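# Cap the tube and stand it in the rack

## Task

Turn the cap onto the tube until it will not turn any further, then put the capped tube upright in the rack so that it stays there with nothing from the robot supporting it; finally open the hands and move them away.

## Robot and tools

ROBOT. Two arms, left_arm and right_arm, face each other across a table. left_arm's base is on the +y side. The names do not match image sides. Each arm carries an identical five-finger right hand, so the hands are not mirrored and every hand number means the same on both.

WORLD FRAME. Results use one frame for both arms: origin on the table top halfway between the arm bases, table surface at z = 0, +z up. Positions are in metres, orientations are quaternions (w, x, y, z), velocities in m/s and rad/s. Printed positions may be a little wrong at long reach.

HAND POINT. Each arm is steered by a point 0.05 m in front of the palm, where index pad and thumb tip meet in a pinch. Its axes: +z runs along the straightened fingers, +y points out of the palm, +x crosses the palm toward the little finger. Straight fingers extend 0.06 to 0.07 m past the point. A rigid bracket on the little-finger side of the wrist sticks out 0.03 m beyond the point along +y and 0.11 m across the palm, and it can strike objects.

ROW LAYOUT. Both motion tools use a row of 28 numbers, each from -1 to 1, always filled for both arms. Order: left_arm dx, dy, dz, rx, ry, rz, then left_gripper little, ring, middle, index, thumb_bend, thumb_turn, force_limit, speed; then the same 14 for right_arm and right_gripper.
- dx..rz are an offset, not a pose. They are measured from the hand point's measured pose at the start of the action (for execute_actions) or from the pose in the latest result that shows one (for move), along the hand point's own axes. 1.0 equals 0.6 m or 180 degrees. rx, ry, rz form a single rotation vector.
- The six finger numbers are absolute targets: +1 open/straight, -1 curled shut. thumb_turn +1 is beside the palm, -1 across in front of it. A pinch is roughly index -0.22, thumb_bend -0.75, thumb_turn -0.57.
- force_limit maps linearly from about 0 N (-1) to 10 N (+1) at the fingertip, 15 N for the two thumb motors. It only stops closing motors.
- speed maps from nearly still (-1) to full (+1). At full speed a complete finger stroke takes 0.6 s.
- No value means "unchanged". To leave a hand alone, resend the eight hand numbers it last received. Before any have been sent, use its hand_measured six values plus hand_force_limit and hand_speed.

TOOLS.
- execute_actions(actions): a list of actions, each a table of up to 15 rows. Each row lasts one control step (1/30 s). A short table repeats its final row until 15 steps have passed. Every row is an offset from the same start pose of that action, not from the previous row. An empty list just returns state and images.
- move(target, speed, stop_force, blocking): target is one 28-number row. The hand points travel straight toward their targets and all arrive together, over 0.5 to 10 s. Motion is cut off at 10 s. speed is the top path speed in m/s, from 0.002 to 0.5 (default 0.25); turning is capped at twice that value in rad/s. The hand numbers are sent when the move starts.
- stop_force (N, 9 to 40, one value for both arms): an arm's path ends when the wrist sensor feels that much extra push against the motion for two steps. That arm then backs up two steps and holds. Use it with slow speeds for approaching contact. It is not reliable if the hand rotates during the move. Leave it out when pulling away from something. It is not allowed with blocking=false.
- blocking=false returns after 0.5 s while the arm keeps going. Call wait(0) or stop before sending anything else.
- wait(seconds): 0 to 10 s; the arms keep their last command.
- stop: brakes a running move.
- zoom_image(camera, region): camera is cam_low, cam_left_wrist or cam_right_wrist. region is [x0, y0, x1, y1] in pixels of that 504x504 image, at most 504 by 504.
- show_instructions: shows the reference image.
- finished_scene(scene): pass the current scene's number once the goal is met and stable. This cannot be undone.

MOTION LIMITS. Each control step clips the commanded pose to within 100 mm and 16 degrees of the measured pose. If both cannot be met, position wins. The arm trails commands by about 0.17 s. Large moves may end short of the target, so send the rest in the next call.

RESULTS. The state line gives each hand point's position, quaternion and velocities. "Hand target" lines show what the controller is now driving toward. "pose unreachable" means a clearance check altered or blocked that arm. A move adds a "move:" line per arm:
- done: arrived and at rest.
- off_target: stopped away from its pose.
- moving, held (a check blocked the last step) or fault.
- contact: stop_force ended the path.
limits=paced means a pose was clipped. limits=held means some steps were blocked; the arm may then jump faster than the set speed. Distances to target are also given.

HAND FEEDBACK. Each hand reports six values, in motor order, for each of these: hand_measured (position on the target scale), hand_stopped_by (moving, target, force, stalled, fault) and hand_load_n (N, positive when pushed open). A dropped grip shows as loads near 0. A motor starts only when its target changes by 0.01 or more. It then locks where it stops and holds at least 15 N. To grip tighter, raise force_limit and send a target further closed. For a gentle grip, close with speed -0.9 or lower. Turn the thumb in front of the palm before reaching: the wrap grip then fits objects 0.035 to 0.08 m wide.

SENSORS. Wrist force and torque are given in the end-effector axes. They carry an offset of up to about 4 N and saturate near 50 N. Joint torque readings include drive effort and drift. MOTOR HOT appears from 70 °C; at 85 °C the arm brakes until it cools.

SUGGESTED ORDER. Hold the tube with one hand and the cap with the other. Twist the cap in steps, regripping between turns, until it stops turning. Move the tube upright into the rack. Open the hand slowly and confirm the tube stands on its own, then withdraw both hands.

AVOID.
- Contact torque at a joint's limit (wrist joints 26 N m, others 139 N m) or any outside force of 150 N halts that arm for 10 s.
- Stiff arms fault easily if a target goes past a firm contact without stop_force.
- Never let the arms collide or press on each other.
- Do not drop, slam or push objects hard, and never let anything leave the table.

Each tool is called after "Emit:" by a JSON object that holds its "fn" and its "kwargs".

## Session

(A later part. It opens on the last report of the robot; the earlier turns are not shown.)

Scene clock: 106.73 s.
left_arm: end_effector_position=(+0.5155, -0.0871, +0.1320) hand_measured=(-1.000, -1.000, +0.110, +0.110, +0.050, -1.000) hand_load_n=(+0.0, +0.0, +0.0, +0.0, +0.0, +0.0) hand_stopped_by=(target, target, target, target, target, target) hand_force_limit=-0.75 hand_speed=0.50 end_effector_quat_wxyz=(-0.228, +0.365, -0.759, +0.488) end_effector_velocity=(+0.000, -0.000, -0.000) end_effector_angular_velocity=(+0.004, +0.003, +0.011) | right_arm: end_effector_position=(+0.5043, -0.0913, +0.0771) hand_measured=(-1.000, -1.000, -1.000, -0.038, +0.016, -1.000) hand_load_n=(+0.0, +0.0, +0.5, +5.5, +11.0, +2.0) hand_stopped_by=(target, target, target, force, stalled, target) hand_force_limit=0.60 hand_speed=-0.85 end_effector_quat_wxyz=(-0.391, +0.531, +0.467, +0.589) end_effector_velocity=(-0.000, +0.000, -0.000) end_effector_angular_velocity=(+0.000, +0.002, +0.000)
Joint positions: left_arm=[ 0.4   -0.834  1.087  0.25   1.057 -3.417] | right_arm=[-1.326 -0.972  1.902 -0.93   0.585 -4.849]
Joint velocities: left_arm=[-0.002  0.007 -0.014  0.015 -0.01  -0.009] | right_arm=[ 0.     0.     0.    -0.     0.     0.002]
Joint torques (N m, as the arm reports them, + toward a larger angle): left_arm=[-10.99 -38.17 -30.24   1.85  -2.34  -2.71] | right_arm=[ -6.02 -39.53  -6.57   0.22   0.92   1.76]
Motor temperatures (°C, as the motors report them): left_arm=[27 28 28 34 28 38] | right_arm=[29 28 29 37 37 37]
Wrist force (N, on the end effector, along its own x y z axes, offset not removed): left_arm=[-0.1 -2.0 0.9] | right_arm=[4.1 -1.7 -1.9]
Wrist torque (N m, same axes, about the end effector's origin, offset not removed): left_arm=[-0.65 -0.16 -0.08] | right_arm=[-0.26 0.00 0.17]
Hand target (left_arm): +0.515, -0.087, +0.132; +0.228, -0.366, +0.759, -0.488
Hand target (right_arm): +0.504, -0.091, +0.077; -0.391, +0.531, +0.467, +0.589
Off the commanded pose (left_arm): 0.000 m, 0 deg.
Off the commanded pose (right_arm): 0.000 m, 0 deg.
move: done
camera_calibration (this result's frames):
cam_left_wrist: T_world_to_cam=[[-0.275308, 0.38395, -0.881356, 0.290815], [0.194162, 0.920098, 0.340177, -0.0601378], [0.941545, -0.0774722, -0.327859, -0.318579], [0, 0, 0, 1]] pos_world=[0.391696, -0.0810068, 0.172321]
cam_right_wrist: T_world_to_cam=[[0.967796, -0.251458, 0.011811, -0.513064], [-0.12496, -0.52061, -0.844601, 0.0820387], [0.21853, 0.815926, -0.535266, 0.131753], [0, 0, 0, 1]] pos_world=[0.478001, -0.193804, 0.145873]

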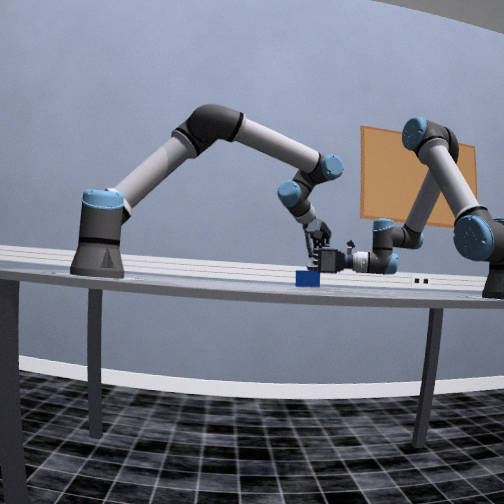

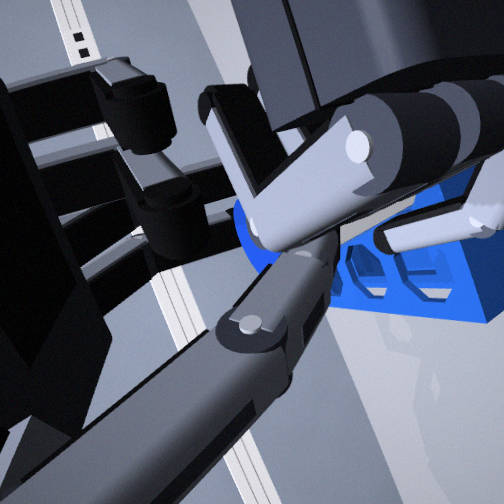

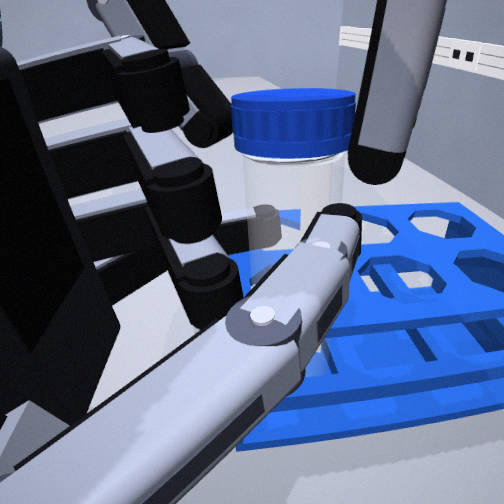

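It's screwing on; the tube is rising instead. Continue without lowering the left further.

Emit:
{"fn": "execute_actions", "kwargs": {"actions": [[[0,0,0,0,0,0,-1,-1,-0.3,-0.3,-0.3,-1,-0.7,-0.82,0,0,0,0,0,0,-1,-1,-1,-0.35,0,-1,0.6,-0.85]],[[0,0.001,0.0005,0,0,0,-1,-1,-0.35,-0.35,-0.35,-1,-0.1,-0.9,0,0,0,0,0,0,-1,-1,-1,-0.35,0,-1,0.6,-0.85]]]}}

Emit:
{"fn": "move", "kwargs": {"target": [0.0025,-0.002,0.0073,0,0.2515,0.118,-1,-1,-0.35,-0.35,-0.35,-1,-0.1,-0.9,0,0,0,0,0,0,-1,-1,-1,-0.35,0,-1,0.6,-0.85], "speed": 0.4}}

Emit:
{"fn": "move", "kwargs": {"target": [0.004,0.0007,-0.007,0,-0.2515,-0.118,-1,-1,0.11,0.11,0.05,-1,-0.75,0.5,0,0,0,0,0,0,-1,-1,-1,-0.35,0,-1,0.6,-0.85], "speed": 0.45}}

Emit:
{"fn": "execute_actions", "kwargs": {"actions": [[[0,0,0,0,0,0,-1,-1,-0.3,-0.3,-0.3,-1,-0.7,-0.82,0,0,0,0,0,0,-1,-1,-1,-0.35,0,-1,0.6,-0.85]],[[0,0.001,0.0005,0,0,0,-1,-1,-0.35,-0.35,-0.35,-1,-0.1,-0.9,0,0,0,0,0,0,-1,-1,-1,-0.35,0,-1,0.6,-0.85]]]}}

Emit:
{"fn": "move", "kwargs": {"target": [0.0025,-0.002,0.0073,0,0.2515,0.118,-1,-1,-0.35,-0.35,-0.35,-1,-0.1,-0.9,0,0,0,0,0,0,-1,-1,-1,-0.35,0,-1,0.6,-0.85], "speed": 0.4}}

Emit:
{"fn": "move", "kwargs": {"target": [0.004,0.0007,-0.007,0,-0.2515,-0.118,-1,-1,0.11,0.11,0.05,-1,-0.75,0.5,0,0,0,0,0,0,-1,-1,-1,-0.35,0,-1,0.6,-0.85], "speed": 0.45}}

Emit:
{"fn": "execute_actions", "kwargs": {"actions": [[[0,0,0,0,0,0,-1,-1,-0.3,-0.3,-0.3,-1,-0.7,-0.82,0,0,0,0,0,0,-1,-1,-1,-0.35,0,-1,0.6,-0.85]],[[0,0.001,0.0005,0,0,0,-1,-1,-0.35,-0.35,-0.35,-1,-0.1,-0.9,0,0,0,0,0,0,-1,-1,-1,-0.35,0,-1,0.6,-0.85]]]}}

Emit:
{"fn": "move", "kwargs": {"target": [0.0025,-0.002,0.0073,0,0.2515,0.118,-1,-1,-0.35,-0.35,-0.35,-1,-0.1,-0.9,0,0,0,0,0,0,-1,-1,-1,-0.35,0,-1,0.6,-0.85], "speed": 0.4}}

Emit:
{"fn": "move", "kwargs": {"target": [0.004,0.0007,-0.007,0,-0.2515,-0.118,-1,-1,0.11,0.11,0.05,-1,-0.75,0.5,0,0,0,0,0,0,-1,-1,-1,-0.35,0,-1,0.6,-0.85], "speed": 0.45}}

Emit:
{"fn": "execute_actions", "kwargs": {"actions": [[[0,0,0,0,0,0,-1,-1,-0.3,-0.3,-0.3,-1,-0.7,-0.82,0,0,0,0,0,0,-1,-1,-1,-0.35,0,-1,0.6,-0.85]],[[0,0.001,0.0005,0,0,0,-1,-1,-0.35,-0.35,-0.35,-1,0.35,-0.9,0,0,0,0,0,0,-1,-1,-1,-0.35,0,-1,0.6,-0.85]]]}}

Emit:
{"fn": "move", "kwargs": {"target": [0.0025,-0.002,0.0073,0,0.2515,0.118,-1,-1,-0.35,-0.35,-0.35,-1,0.35,-0.9,0,0,0,0,0,0,-1,-1,-1,-0.35,0,-1,0.6,-0.85], "speed": 0.4}}

Emit:
{"fn": "move", "kwargs": {"target": [0.004,0.0007,-0.007,0,-0.2515,-0.118,-1,-1,0.11,0.11,0.05,-1,-0.75,0.5,0,0,0,0,0,0,-1,-1,-1,-0.35,0,-1,0.6,-0.85], "speed": 0.45}}

Emit:
{"fn": "zoom_image", "kwargs": {"camera": "cam_right_wrist", "region": [210,70,390,230]}}

Scene clock: 109.07 s.
left_arm: end_effector_position=(+0.5154, -0.0872, +0.1314) hand_measured=(-1.000, -1.000, +0.016, +0.032, +0.012, -1.000) hand_load_n=(+0.0, +0.0, +4.0, +6.0, +6.0, +0.5) hand_stopped_by=(target, target, force, force, force, target) hand_force_limit=-0.10 hand_speed=-0.90 end_effector_quat_wxyz=(-0.228, +0.365, -0.759, +0.488) end_effector_velocity=(+0.000, +0.000, +0.001) end_effector_angular_velocity=(-0.001, -0.001, -0.000) | right_arm: end_effector_position=(+0.5043, -0.0913, +0.0771) hand_measured=(-1.000, -1.000, -1.000, -0.038, +0.016, -1.000) hand_load_n=(+0.0, +0.0, +0.5, +6.5, +10.5, +2.5) hand_stopped_by=(target, target, target, force, stalled, target) hand_force_limit=0.60 hand_speed=-0.85 end_effector_quat_wxyz=(-0.391, +0.531, +0.467, +0.589) end_effector_velocity=(-0.000, +0.000, -0.001) end_effector_angular_velocity=(-0.001, -0.001, +0.001)
Joint positions: left_arm=[ 0.4   -0.834  1.088  0.249  1.057 -3.417] | right_arm=[-1.326 -0.972  1.902 -0.93   0.585 -4.849]
Joint velocities: left_arm=[ 0.    -0.002  0.     0.    -0.     0.   ] | right_arm=[ 0.     0.001 -0.    -0.    -0.001 -0.002]
Joint torques (N m, as the arm reports them, + toward a larger angle): left_arm=[ 10.75 -32.09  -5.44  -0.61   0.8    2.3 ] | right_arm=[ -5.4  -40.22  -6.79   0.22   0.99   1.7 ]
Motor temperatures (°C, as the motors report them): left_arm=[27 28 28 34 28 38] | right_arm=[29 28 29 37 37 37]
Wrist force (N, on the end effector, along its own x y z axes, offset not removed): left_arm=[2.5 -8.0 1.9] | right_arm=[-4.8 -4.3 -0.5]
Wrist torque (N m, same axes, about the end effector's origin, offset not removed): left_arm=[-0.44 -0.40 0.05] | right_arm=[-0.21 0.87 -0.31]
Hand target (left_arm): +0.515, -0.087, +0.131; +0.228, -0.365, +0.759, -0.488
Hand target (right_arm): +0.504, -0.091, +0.077; -0.391, +0.531, +0.467, +0.589
Off the commanded pose (left_arm): 0.000 m, 0 deg.
Off the commanded pose (right_arm): 0.000 m, 0 deg.
camera_calibration (this result's frames):
cam_left_wrist: T_world_to_cam=[[-0.27522, 0.383908, -0.881401, 0.290265], [0.194315, 0.920099, 0.340088, -0.0598548], [0.941539, -0.0776699, -0.327829, -0.318699], [0, 0, 0, 1]] pos_world=[0.391585, -0.0811163, 0.171718]
cam_right_wrist: T_world_to_cam=[[0.967796, -0.251458, 0.0118106, -0.513064], [-0.12496, -0.52061, -0.844601, 0.0820386], [0.21853, 0.815926, -0.535266, 0.131753], [0, 0, 0, 1]] pos_world=[0.478001, -0.193804, 0.145872]

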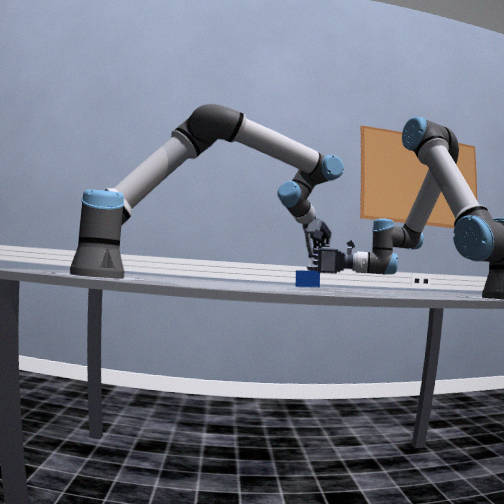

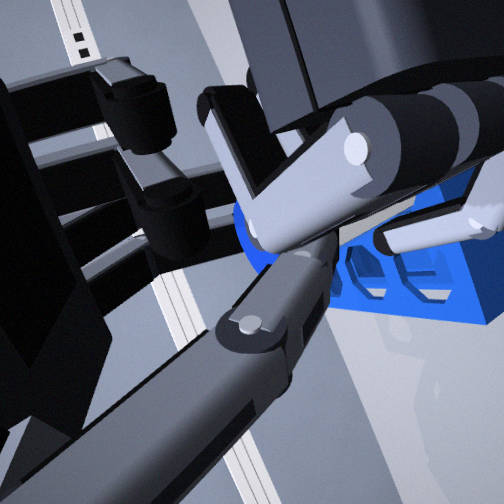

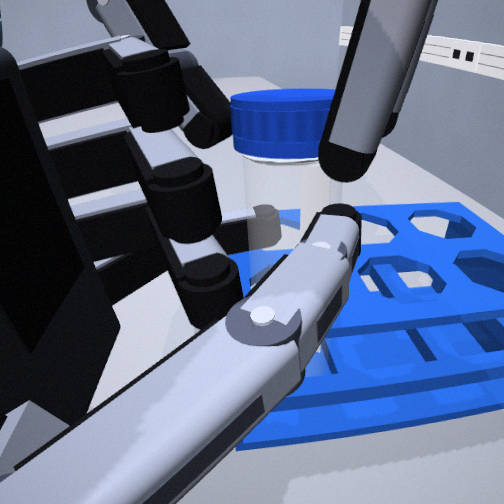

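Scene clock: 110.83 s.
left_arm: end_effector_position=(+0.5180, -0.0908, +0.1310) hand_measured=(-1.000, -1.000, +0.018, +0.032, +0.012, -1.000) hand_load_n=(+0.0, +0.0, +4.0, +6.0, +5.0, -0.5) hand_stopped_by=(target, target, force, force, force, target) hand_force_limit=-0.10 hand_speed=-0.90 end_effector_quat_wxyz=(-0.005, +0.008, -0.841, +0.541) end_effector_velocity=(+0.000, -0.000, -0.001) end_effector_angular_velocity=(+0.006, +0.002, -0.011) | right_arm: end_effector_position=(+0.5043, -0.0913, +0.0771) hand_measured=(-1.000, -1.000, -1.000, -0.038, +0.016, -1.000) hand_load_n=(+0.0, +0.0, +0.5, +6.5, +10.5, +3.5) hand_stopped_by=(target, target, target, force, stalled, target) hand_force_limit=0.60 hand_speed=-0.85 end_effector_quat_wxyz=(-0.391, +0.531, +0.467, +0.589) end_effector_velocity=(-0.000, +0.000, -0.000) end_effector_angular_velocity=(-0.001, -0.000, +0.000)
Joint positions: left_arm=[ 0.673 -0.797  1.027  0.267  2.082 -2.883] | right_arm=[-1.326 -0.972  1.902 -0.93   0.585 -4.849]
Joint velocities: left_arm=[ 0.003  0.009 -0.017  0.018  0.011  0.009] | right_arm=[ 0.     0.    -0.     0.001  0.    -0.001]
Joint torques (N m, as the arm reports them, + toward a larger angle): left_arm=[ 13.24 -33.06 -26.18   3.08   1.55   2.83] | right_arm=[ -5.87 -40.33  -7.06  -1.06   1.04   1.64]
Motor temperatures (°C, as the motors report them): left_arm=[27 28 28 34 28 38] | right_arm=[29 28 29 37 37 37]
Wrist force (N, on the end effector, along its own x y z axes, offset not removed): left_arm=[0.6 -10.5 -0.9] | right_arm=[-3.8 -1.0 0.0]
Wrist torque (N m, same axes, about the end effector's origin, offset not removed): left_arm=[-0.63 -0.28 -0.15] | right_arm=[0.09 0.12 0.13]
Hand target (left_arm): +0.518, -0.091, +0.131; +0.004, -0.008, +0.841, -0.540
Hand target (right_arm): +0.504, -0.091, +0.077; -0.391, +0.531, +0.467, +0.589
Off the commanded pose (left_arm): 0.001 m, 0 deg.
Off the commanded pose (right_arm): 0.000 m, 0 deg.
move: done
camera_calibration (this result's frames):
cam_left_wrist: T_world_to_cam=[[0.124419, 0.453846, -0.882351, 0.0914613], [0.826257, 0.444979, 0.345388, -0.428086], [0.549381, -0.772022, -0.31963, -0.182546], [0, 0, 0, 1]] pos_world=[0.442617, 0.0080508, 0.17021]
cam_right_wrist: T_world_to_cam=[[0.967796, -0.251458, 0.0118026, -0.513063], [-0.124968, -0.520612, -0.844598, 0.0820402], [0.218525, 0.815924, -0.535271, 0.131755], [0, 0, 0, 1]] pos_world=[0.478001, -0.193805, 0.145871]

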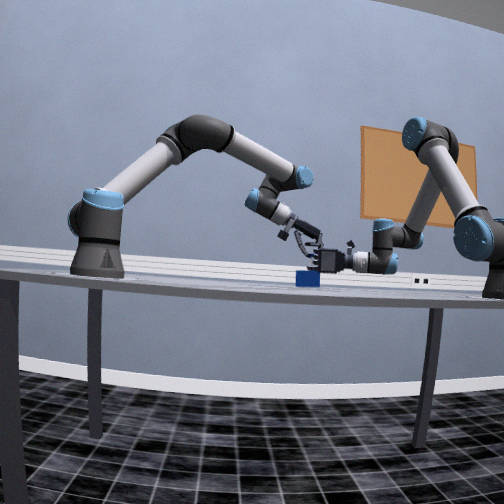

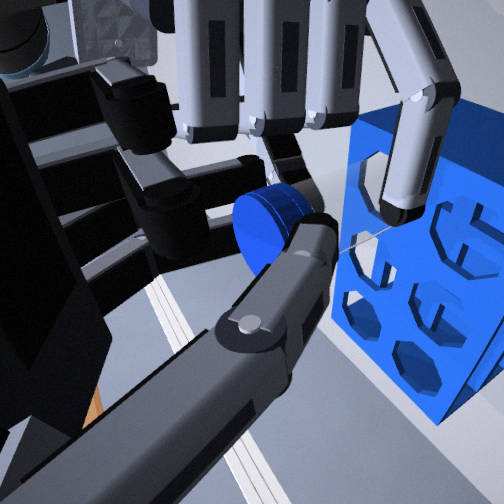

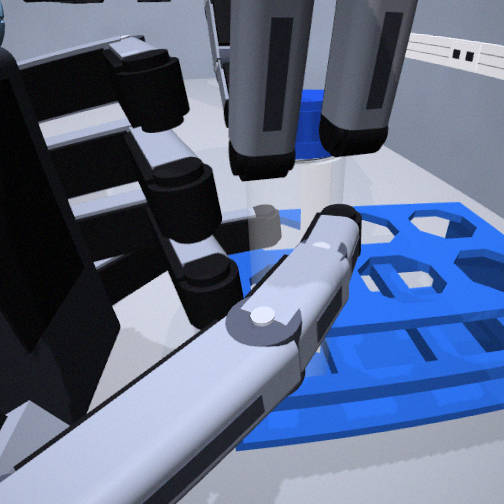

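Scene clock: 112.50 s.
left_arm: end_effector_position=(+0.5154, -0.0871, +0.1320) hand_measured=(-1.000, -1.000, +0.110, +0.110, +0.050, -1.000) hand_load_n=(+0.0, +0.0, +0.0, +0.0, +0.0, +0.0) hand_stopped_by=(target, target, target, target, target, target) hand_force_limit=-0.75 hand_speed=0.50 end_effector_quat_wxyz=(-0.228, +0.365, -0.759, +0.488) end_effector_velocity=(+0.000, -0.000, -0.000) end_effector_angular_velocity=(+0.004, +0.003, +0.011) | right_arm: end_effector_position=(+0.5043, -0.0913, +0.0771) hand_measured=(-1.000, -1.000, -1.000, -0.038, +0.016, -1.000) hand_load_n=(+0.0, +0.0, +0.5, +5.0, +11.0, +2.0) hand_stopped_by=(target, target, target, force, stalled, target) hand_force_limit=0.60 hand_speed=-0.85 end_effector_quat_wxyz=(-0.391, +0.531, +0.467, +0.589) end_effector_velocity=(-0.000, -0.000, -0.001) end_effector_angular_velocity=(-0.001, +0.002, +0.001)
Joint positions: left_arm=[ 0.4   -0.835  1.088  0.248  1.056 -3.416] | right_arm=[-1.326 -0.972  1.902 -0.93   0.585 -4.849]
Joint velocities: left_arm=[-0.001  0.007 -0.014  0.016 -0.01  -0.009] | right_arm=[-0.     0.001  0.     0.001 -0.001 -0.   ]
Joint torques (N m, as the arm reports them, + toward a larger angle): left_arm=[-10.7  -36.47 -31.18   1.94  -1.73  -2.84] | right_arm=[ -4.77 -40.05  -6.54  -1.06   1.09   1.64]
Motor temperatures (°C, as the motors report them): left_arm=[27 28 28 34 28 38] | right_arm=[29 28 29 37 37 37]
Wrist force (N, on the end effector, along its own x y z axes, offset not removed): left_arm=[0.5 -1.6 1.0] | right_arm=[3.0 2.0 0.8]
Wrist torque (N m, same axes, about the end effector's origin, offset not removed): left_arm=[-0.55 -0.27 -0.01] | right_arm=[0.35 -0.35 0.30]
Hand target (left_arm): +0.515, -0.087, +0.132; +0.228, -0.366, +0.759, -0.488
Hand target (right_arm): +0.504, -0.091, +0.077; -0.391, +0.531, +0.467, +0.589
Off the commanded pose (left_arm): 0.000 m, 0 deg.
Off the commanded pose (right_arm): 0.000 m, 0 deg.
move: done
camera_calibration (this result's frames):
cam_left_wrist: T_world_to_cam=[[-0.274719, 0.382998, -0.881954, 0.290579], [0.194073, 0.920453, 0.339266, -0.0598821], [0.941735, -0.0779605, -0.327195, -0.318704], [0, 0, 0, 1]] pos_world=[0.391584, -0.0810187, 0.172314]
cam_right_wrist: T_world_to_cam=[[0.967796, -0.251458, 0.0118024, -0.513063], [-0.124968, -0.520612, -0.844598, 0.0820402], [0.218525, 0.815924, -0.535271, 0.131755], [0, 0, 0, 1]] pos_world=[0.478001, -0.193805, 0.145871]

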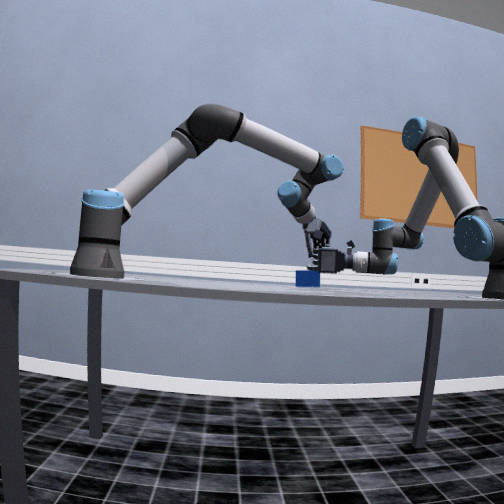

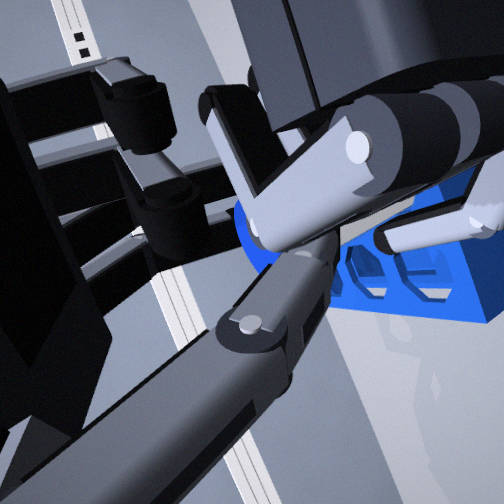

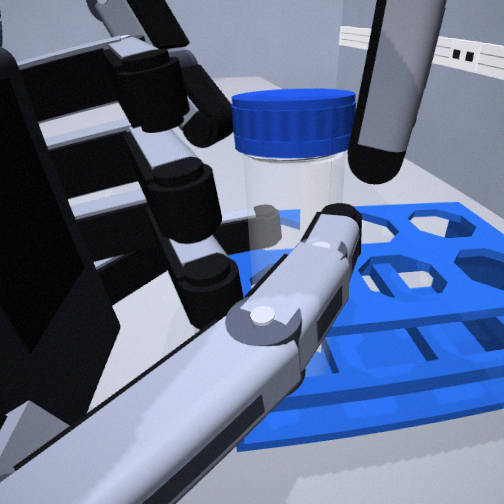

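Scene clock: 113.50 s.
left_arm: end_effector_position=(+0.5153, -0.0872, +0.1314) hand_measured=(-1.000, -1.000, +0.014, +0.028, -0.004, -1.000) hand_load_n=(+0.0, +0.0, +5.0, +5.5, +6.0, +0.5) hand_stopped_by=(target, target, force, force, force, target) hand_force_limit=-0.10 hand_speed=-0.90 end_effector_quat_wxyz=(-0.228, +0.365, -0.759, +0.488) end_effector_velocity=(-0.000, -0.000, -0.000) end_effector_angular_velocity=(-0.000, +0.001, -0.000) | right_arm: end_effector_position=(+0.5043, -0.0913, +0.0771) hand_measured=(-1.000, -1.000, -1.000, -0.038, +0.016, -1.000) hand_load_n=(+0.0, +0.0, +0.5, +7.0, +9.5, +2.5) hand_stopped_by=(target, target, target, force, stalled, target) hand_force_limit=0.60 hand_speed=-0.85 end_effector_quat_wxyz=(-0.391, +0.531, +0.467, +0.589) end_effector_velocity=(-0.000, -0.000, -0.000) end_effector_angular_velocity=(-0.001, +0.000, -0.000)
Joint positions: left_arm=[ 0.4   -0.834  1.089  0.247  1.056 -3.416] | right_arm=[-1.326 -0.972  1.902 -0.93   0.585 -4.849]
Joint velocities: left_arm=[-0.001  0.001  0.    -0.     0.    -0.001] | right_arm=[-0.     0.     0.     0.001  0.    -0.001]
Joint torques (N m, as the arm reports them, + toward a larger angle): left_arm=[ -2.51 -32.28  -6.44  -0.07   0.96   1.4 ] | right_arm=[ -5.68 -40.9   -6.6   -0.94   1.03   1.8 ]
Motor temperatures (°C, as the motors report them): left_arm=[27 28 28 34 28 38] | right_arm=[29 28 29 37 37 37]
Wrist force (N, on the end effector, along its own x y z axes, offset not removed): left_arm=[2.8 -9.1 1.8] | right_arm=[-3.9 -5.9 0.8]
Wrist torque (N m, same axes, about the end effector's origin, offset not removed): left_arm=[-0.52 -0.39 -0.10] | right_arm=[-0.28 0.59 -0.17]
Hand target (left_arm): +0.515, -0.087, +0.131; +0.228, -0.365, +0.759, -0.488
Hand target (right_arm): +0.504, -0.091, +0.077; -0.391, +0.531, +0.467, +0.589
Off the commanded pose (left_arm): 0.000 m, 0 deg.
Off the commanded pose (right_arm): 0.000 m, 0 deg.
camera_calibration (this result's frames):
cam_left_wrist: T_world_to_cam=[[-0.274729, 0.382914, -0.881987, 0.290036], [0.194108, 0.920483, 0.339164, -0.0595846], [0.941725, -0.0780229, -0.32721, -0.318886], [0, 0, 0, 1]] pos_world=[0.39155, -0.0810925, 0.171674]
cam_right_wrist: T_world_to_cam=[[0.967796, -0.251457, 0.0118028, -0.513063], [-0.124968, -0.520612, -0.844598, 0.0820402], [0.218525, 0.815924, -0.535271, 0.131755], [0, 0, 0, 1]] pos_world=[0.478001, -0.193805, 0.145871]

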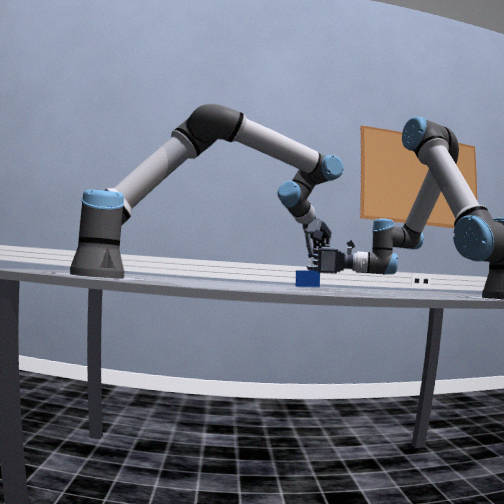

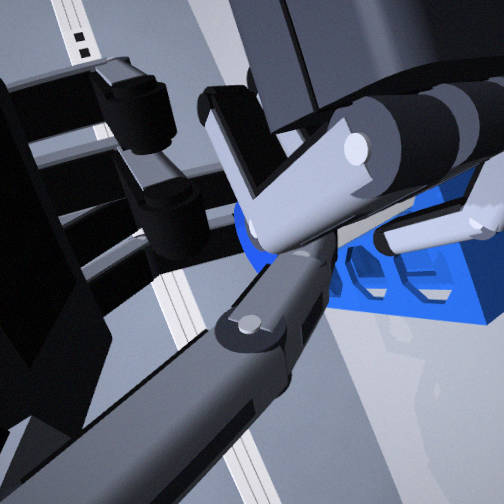

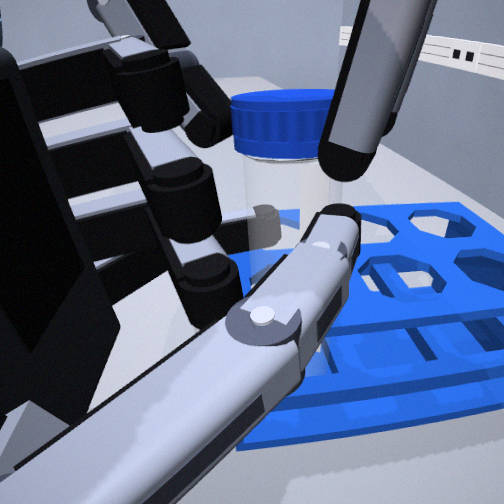

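Scene clock: 115.27 s.
left_arm: end_effector_position=(+0.5180, -0.0908, +0.1310) hand_measured=(-1.000, -1.000, +0.014, +0.028, -0.004, -1.000) hand_load_n=(+0.0, +0.0, +4.5, +4.5, +6.0, +0.0) hand_stopped_by=(target, target, force, force, force, target) hand_force_limit=-0.10 hand_speed=-0.90 end_effector_quat_wxyz=(-0.005, +0.008, -0.841, +0.541) end_effector_velocity=(+0.000, -0.001, -0.000) end_effector_angular_velocity=(+0.005, +0.001, -0.011) | right_arm: end_effector_position=(+0.5043, -0.0913, +0.0771) hand_measured=(-1.000, -1.000, -1.000, -0.038, +0.016, -1.000) hand_load_n=(+0.0, +0.0, +0.5, +6.5, +10.5, +3.5) hand_stopped_by=(target, target, target, force, stalled, target) hand_force_limit=0.60 hand_speed=-0.85 end_effector_quat_wxyz=(-0.391, +0.531, +0.467, +0.589) end_effector_velocity=(+0.000, -0.000, -0.001) end_effector_angular_velocity=(-0.000, +0.001, -0.000)
Joint positions: left_arm=[ 0.673 -0.798  1.029  0.265  2.082 -2.884] | right_arm=[-1.326 -0.972  1.902 -0.93   0.585 -4.849]
Joint velocities: left_arm=[ 0.003  0.009 -0.017  0.017  0.011  0.009] | right_arm=[-0.     0.001  0.     0.    -0.     0.   ]
Joint torques (N m, as the arm reports them, + toward a larger angle): left_arm=[ 12.81 -35.01 -26.92   2.7    1.64   2.35] | right_arm=[ -5.72 -40.11  -6.45  -1.17   0.99   1.74]
Motor temperatures (°C, as the motors report them): left_arm=[27 28 28 34 28 38] | right_arm=[29 28 29 37 37 37]
Wrist force (N, on the end effector, along its own x y z axes, offset not removed): left_arm=[1.8 -7.3 -1.1] | right_arm=[-6.5 1.4 -0.9]
Wrist torque (N m, same axes, about the end effector's origin, offset not removed): left_arm=[-0.58 -0.44 0.03] | right_arm=[0.16 0.58 0.11]
Hand target (left_arm): +0.518, -0.091, +0.131; +0.004, -0.008, +0.841, -0.541
Hand target (right_arm): +0.504, -0.091, +0.077; -0.391, +0.531, +0.467, +0.589
Off the commanded pose (left_arm): 0.001 m, 0 deg.
Off the commanded pose (right_arm): 0.000 m, 0 deg.
move: done
camera_calibration (this result's frames):
cam_left_wrist: T_world_to_cam=[[0.124898, 0.452873, -0.882784, 0.0912147], [0.826056, 0.445379, 0.345354, -0.427937], [0.549575, -0.772363, -0.318471, -0.182826], [0, 0, 0, 1]] pos_world=[0.442583, 0.00807771, 0.170088]
cam_right_wrist: T_world_to_cam=[[0.967796, -0.251458, 0.0118023, -0.513063], [-0.124968, -0.520612, -0.844598, 0.0820402], [0.218525, 0.815924, -0.535271, 0.131755], [0, 0, 0, 1]] pos_world=[0.478001, -0.193805, 0.145871]

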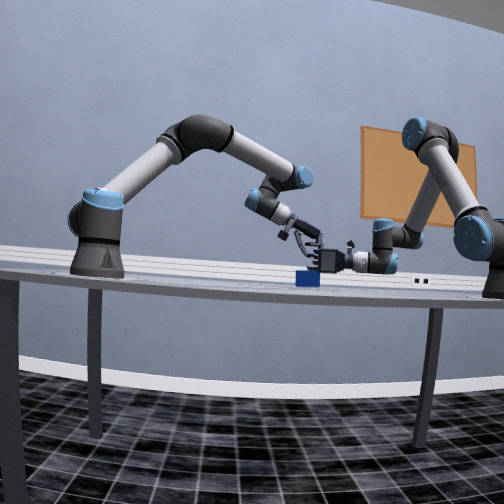

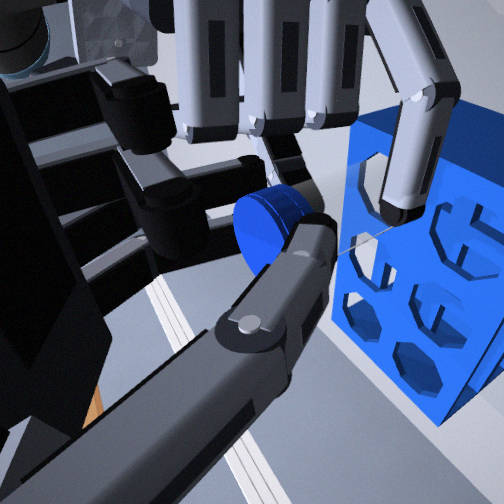

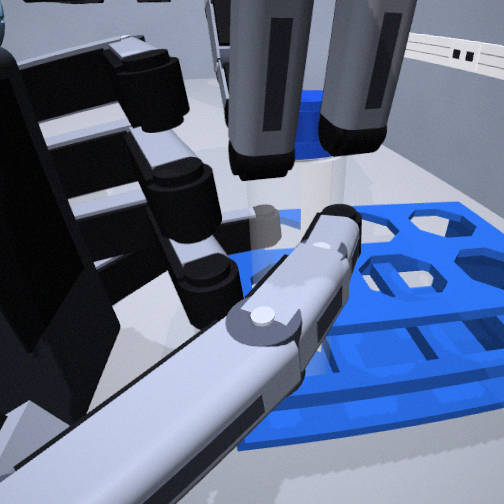

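Scene clock: 116.93 s.
left_arm: end_effector_position=(+0.5154, -0.0871, +0.1321) hand_measured=(-1.000, -1.000, +0.110, +0.110, +0.050, -1.000) hand_load_n=(+0.0, +0.0, +0.0, +0.0, +0.0, +0.0) hand_stopped_by=(target, target, target, target, target, target) hand_force_limit=-0.75 hand_speed=0.50 end_effector_quat_wxyz=(-0.228, +0.365, -0.759, +0.489) end_effector_velocity=(+0.000, -0.000, -0.001) end_effector_angular_velocity=(+0.004, +0.003, +0.010) | right_arm: end_effector_position=(+0.5043, -0.0913, +0.0771) hand_measured=(-1.000, -1.000, -1.000, -0.038, +0.016, -1.000) hand_load_n=(+0.0, +0.0, +0.5, +5.5, +11.0, +2.5) hand_stopped_by=(target, target, target, force, stalled, target) hand_force_limit=0.60 hand_speed=-0.85 end_effector_quat_wxyz=(-0.391, +0.531, +0.467, +0.589) end_effector_velocity=(-0.000, -0.000, -0.001) end_effector_angular_velocity=(-0.000, +0.001, +0.000)
Joint positions: left_arm=[ 0.4   -0.836  1.09   0.246  1.056 -3.416] | right_arm=[-1.326 -0.972  1.902 -0.93   0.585 -4.849]
Joint velocities: left_arm=[-0.002  0.008 -0.014  0.016 -0.01  -0.009] | right_arm=[-0.     0.001  0.    -0.001 -0.    -0.   ]
Joint torques (N m, as the arm reports them, + toward a larger angle): left_arm=[-10.95 -36.16 -30.72   1.63  -1.74  -2.77] | right_arm=[ -5.93 -40.14  -7.08  -1.25   0.94   1.7 ]
Motor temperatures (°C, as the motors report them): left_arm=[27 28 28 34 28 38] | right_arm=[29 28 29 37 37 37]
Wrist force (N, on the end effector, along its own x y z axes, offset not removed): left_arm=[-0.1 -1.2 1.8] | right_arm=[2.0 -4.6 -3.0]
Wrist torque (N m, same axes, about the end effector's origin, offset not removed): left_arm=[-0.47 -0.18 -0.07] | right_arm=[-0.43 0.10 -0.08]
Hand target (left_arm): +0.515, -0.087, +0.132; +0.228, -0.366, +0.759, -0.489
Hand target (right_arm): +0.504, -0.091, +0.077; -0.391, +0.531, +0.467, +0.589
Off the commanded pose (left_arm): 0.000 m, 0 deg.
Off the commanded pose (right_arm): 0.000 m, 0 deg.
move: done
camera_calibration (this result's frames):
cam_left_wrist: T_world_to_cam=[[-0.274239, 0.382015, -0.882529, 0.290345], [0.193863, 0.920833, 0.338354, -0.0596143], [0.941918, -0.0783, -0.326587, -0.318891], [0, 0, 0, 1]] pos_world=[0.391551, -0.0809907, 0.172263]
cam_right_wrist: T_world_to_cam=[[0.967796, -0.251458, 0.0118024, -0.513063], [-0.124968, -0.520612, -0.844598, 0.0820401], [0.218525, 0.815924, -0.535271, 0.131755], [0, 0, 0, 1]] pos_world=[0.478001, -0.193805, 0.145871]

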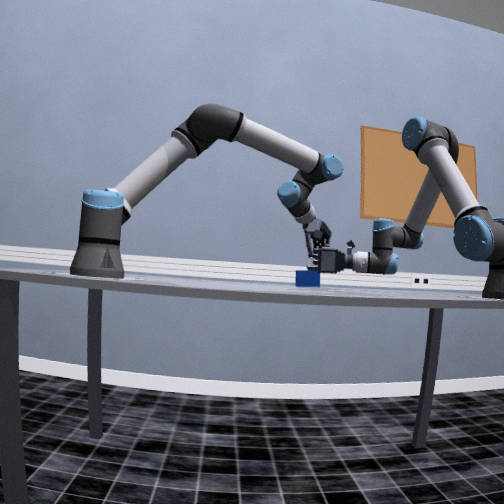

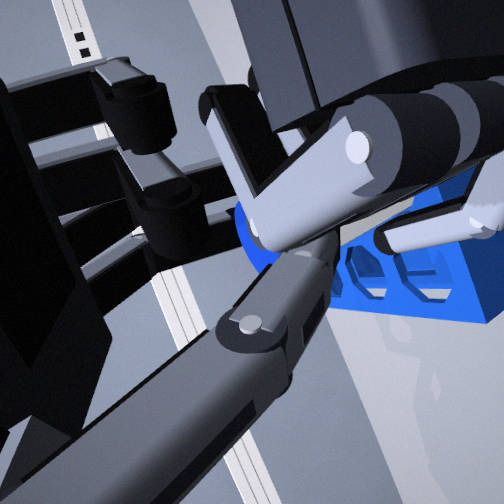

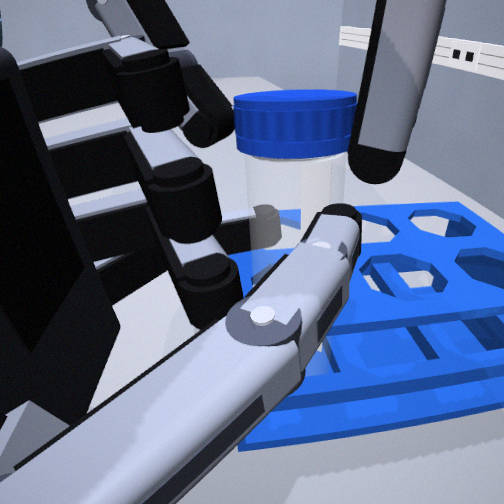

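Scene clock: 117.93 s.
left_arm: end_effector_position=(+0.5153, -0.0872, +0.1314) hand_measured=(-1.000, -1.000, +0.008, +0.036, -0.010, -1.000) hand_load_n=(+0.0, +0.0, +5.5, +5.5, +6.5, +1.0) hand_stopped_by=(target, target, force, force, force, target) hand_force_limit=-0.10 hand_speed=-0.90 end_effector_quat_wxyz=(-0.228, +0.365, -0.759, +0.489) end_effector_velocity=(+0.000, +0.000, +0.000) end_effector_angular_velocity=(-0.000, -0.000, +0.000) | right_arm: end_effector_position=(+0.5043, -0.0913, +0.0771) hand_measured=(-1.000, -1.000, -1.000, -0.038, +0.016, -1.000) hand_load_n=(+0.0, +0.0, +0.5, +7.0, +10.0, +3.0) hand_stopped_by=(target, target, target, force, stalled, target) hand_force_limit=0.60 hand_speed=-0.85 end_effector_quat_wxyz=(-0.391, +0.531, +0.467, +0.589) end_effector_velocity=(+0.000, -0.000, +0.001) end_effector_angular_velocity=(-0.000, -0.004, -0.001)
Joint positions: left_arm=[ 0.4   -0.835  1.091  0.245  1.056 -3.416] | right_arm=[-1.326 -0.972  1.902 -0.93   0.585 -4.849]
Joint velocities: left_arm=[ 0.001 -0.     0.    -0.     0.     0.   ] | right_arm=[ 0.    -0.001  0.    -0.001  0.001 -0.002]
Joint torques (N m, as the arm reports them, + toward a larger angle): left_arm=[ -3.01 -32.53  -7.05  -0.34   1.01   1.38] | right_arm=[ -4.77 -40.95  -6.92  -1.11   1.02   1.81]
Motor temperatures (°C, as the motors report them): left_arm=[27 28 28 34 28 38] | right_arm=[29 28 29 37 37 37]
Wrist force (N, on the end effector, along its own x y z axes, offset not removed): left_arm=[2.1 -6.8 2.3] | right_arm=[-3.7 -4.1 -3.0]
Wrist torque (N m, same axes, about the end effector's origin, offset not removed): left_arm=[-0.19 -0.48 0.00] | right_arm=[0.31 0.43 -0.11]
Hand target (left_arm): +0.515, -0.087, +0.131; +0.228, -0.365, +0.759, -0.489
Hand target (right_arm): +0.504, -0.091, +0.077; -0.391, +0.531, +0.467, +0.589
Off the commanded pose (left_arm): 0.000 m, 0 deg.
Off the commanded pose (right_arm): 0.000 m, 0 deg.
camera_calibration (this result's frames):
cam_left_wrist: T_world_to_cam=[[-0.274253, 0.381943, -0.882556, 0.289798], [0.193897, 0.920858, 0.338266, -0.059319], [0.941907, -0.0783545, -0.326605, -0.319074], [0, 0, 0, 1]] pos_world=[0.391518, -0.0810627, 0.171617]
cam_right_wrist: T_world_to_cam=[[0.967796, -0.251458, 0.0118024, -0.513063], [-0.124968, -0.520612, -0.844598, 0.0820402], [0.218525, 0.815924, -0.535271, 0.131755], [0, 0, 0, 1]] pos_world=[0.478001, -0.193805, 0.145871]

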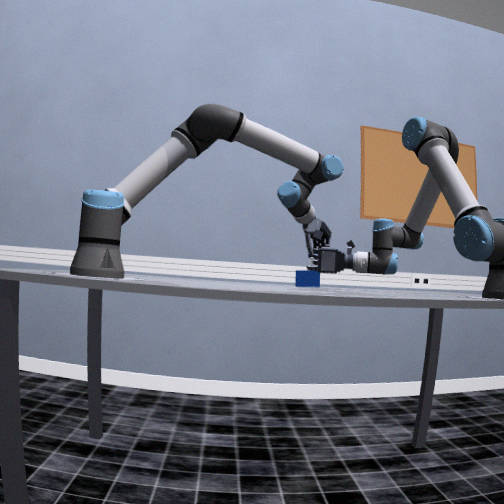

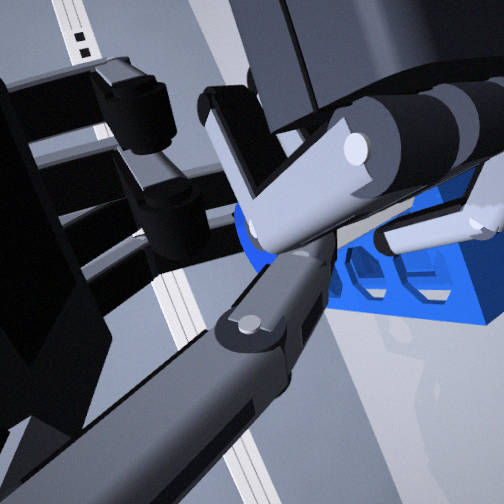

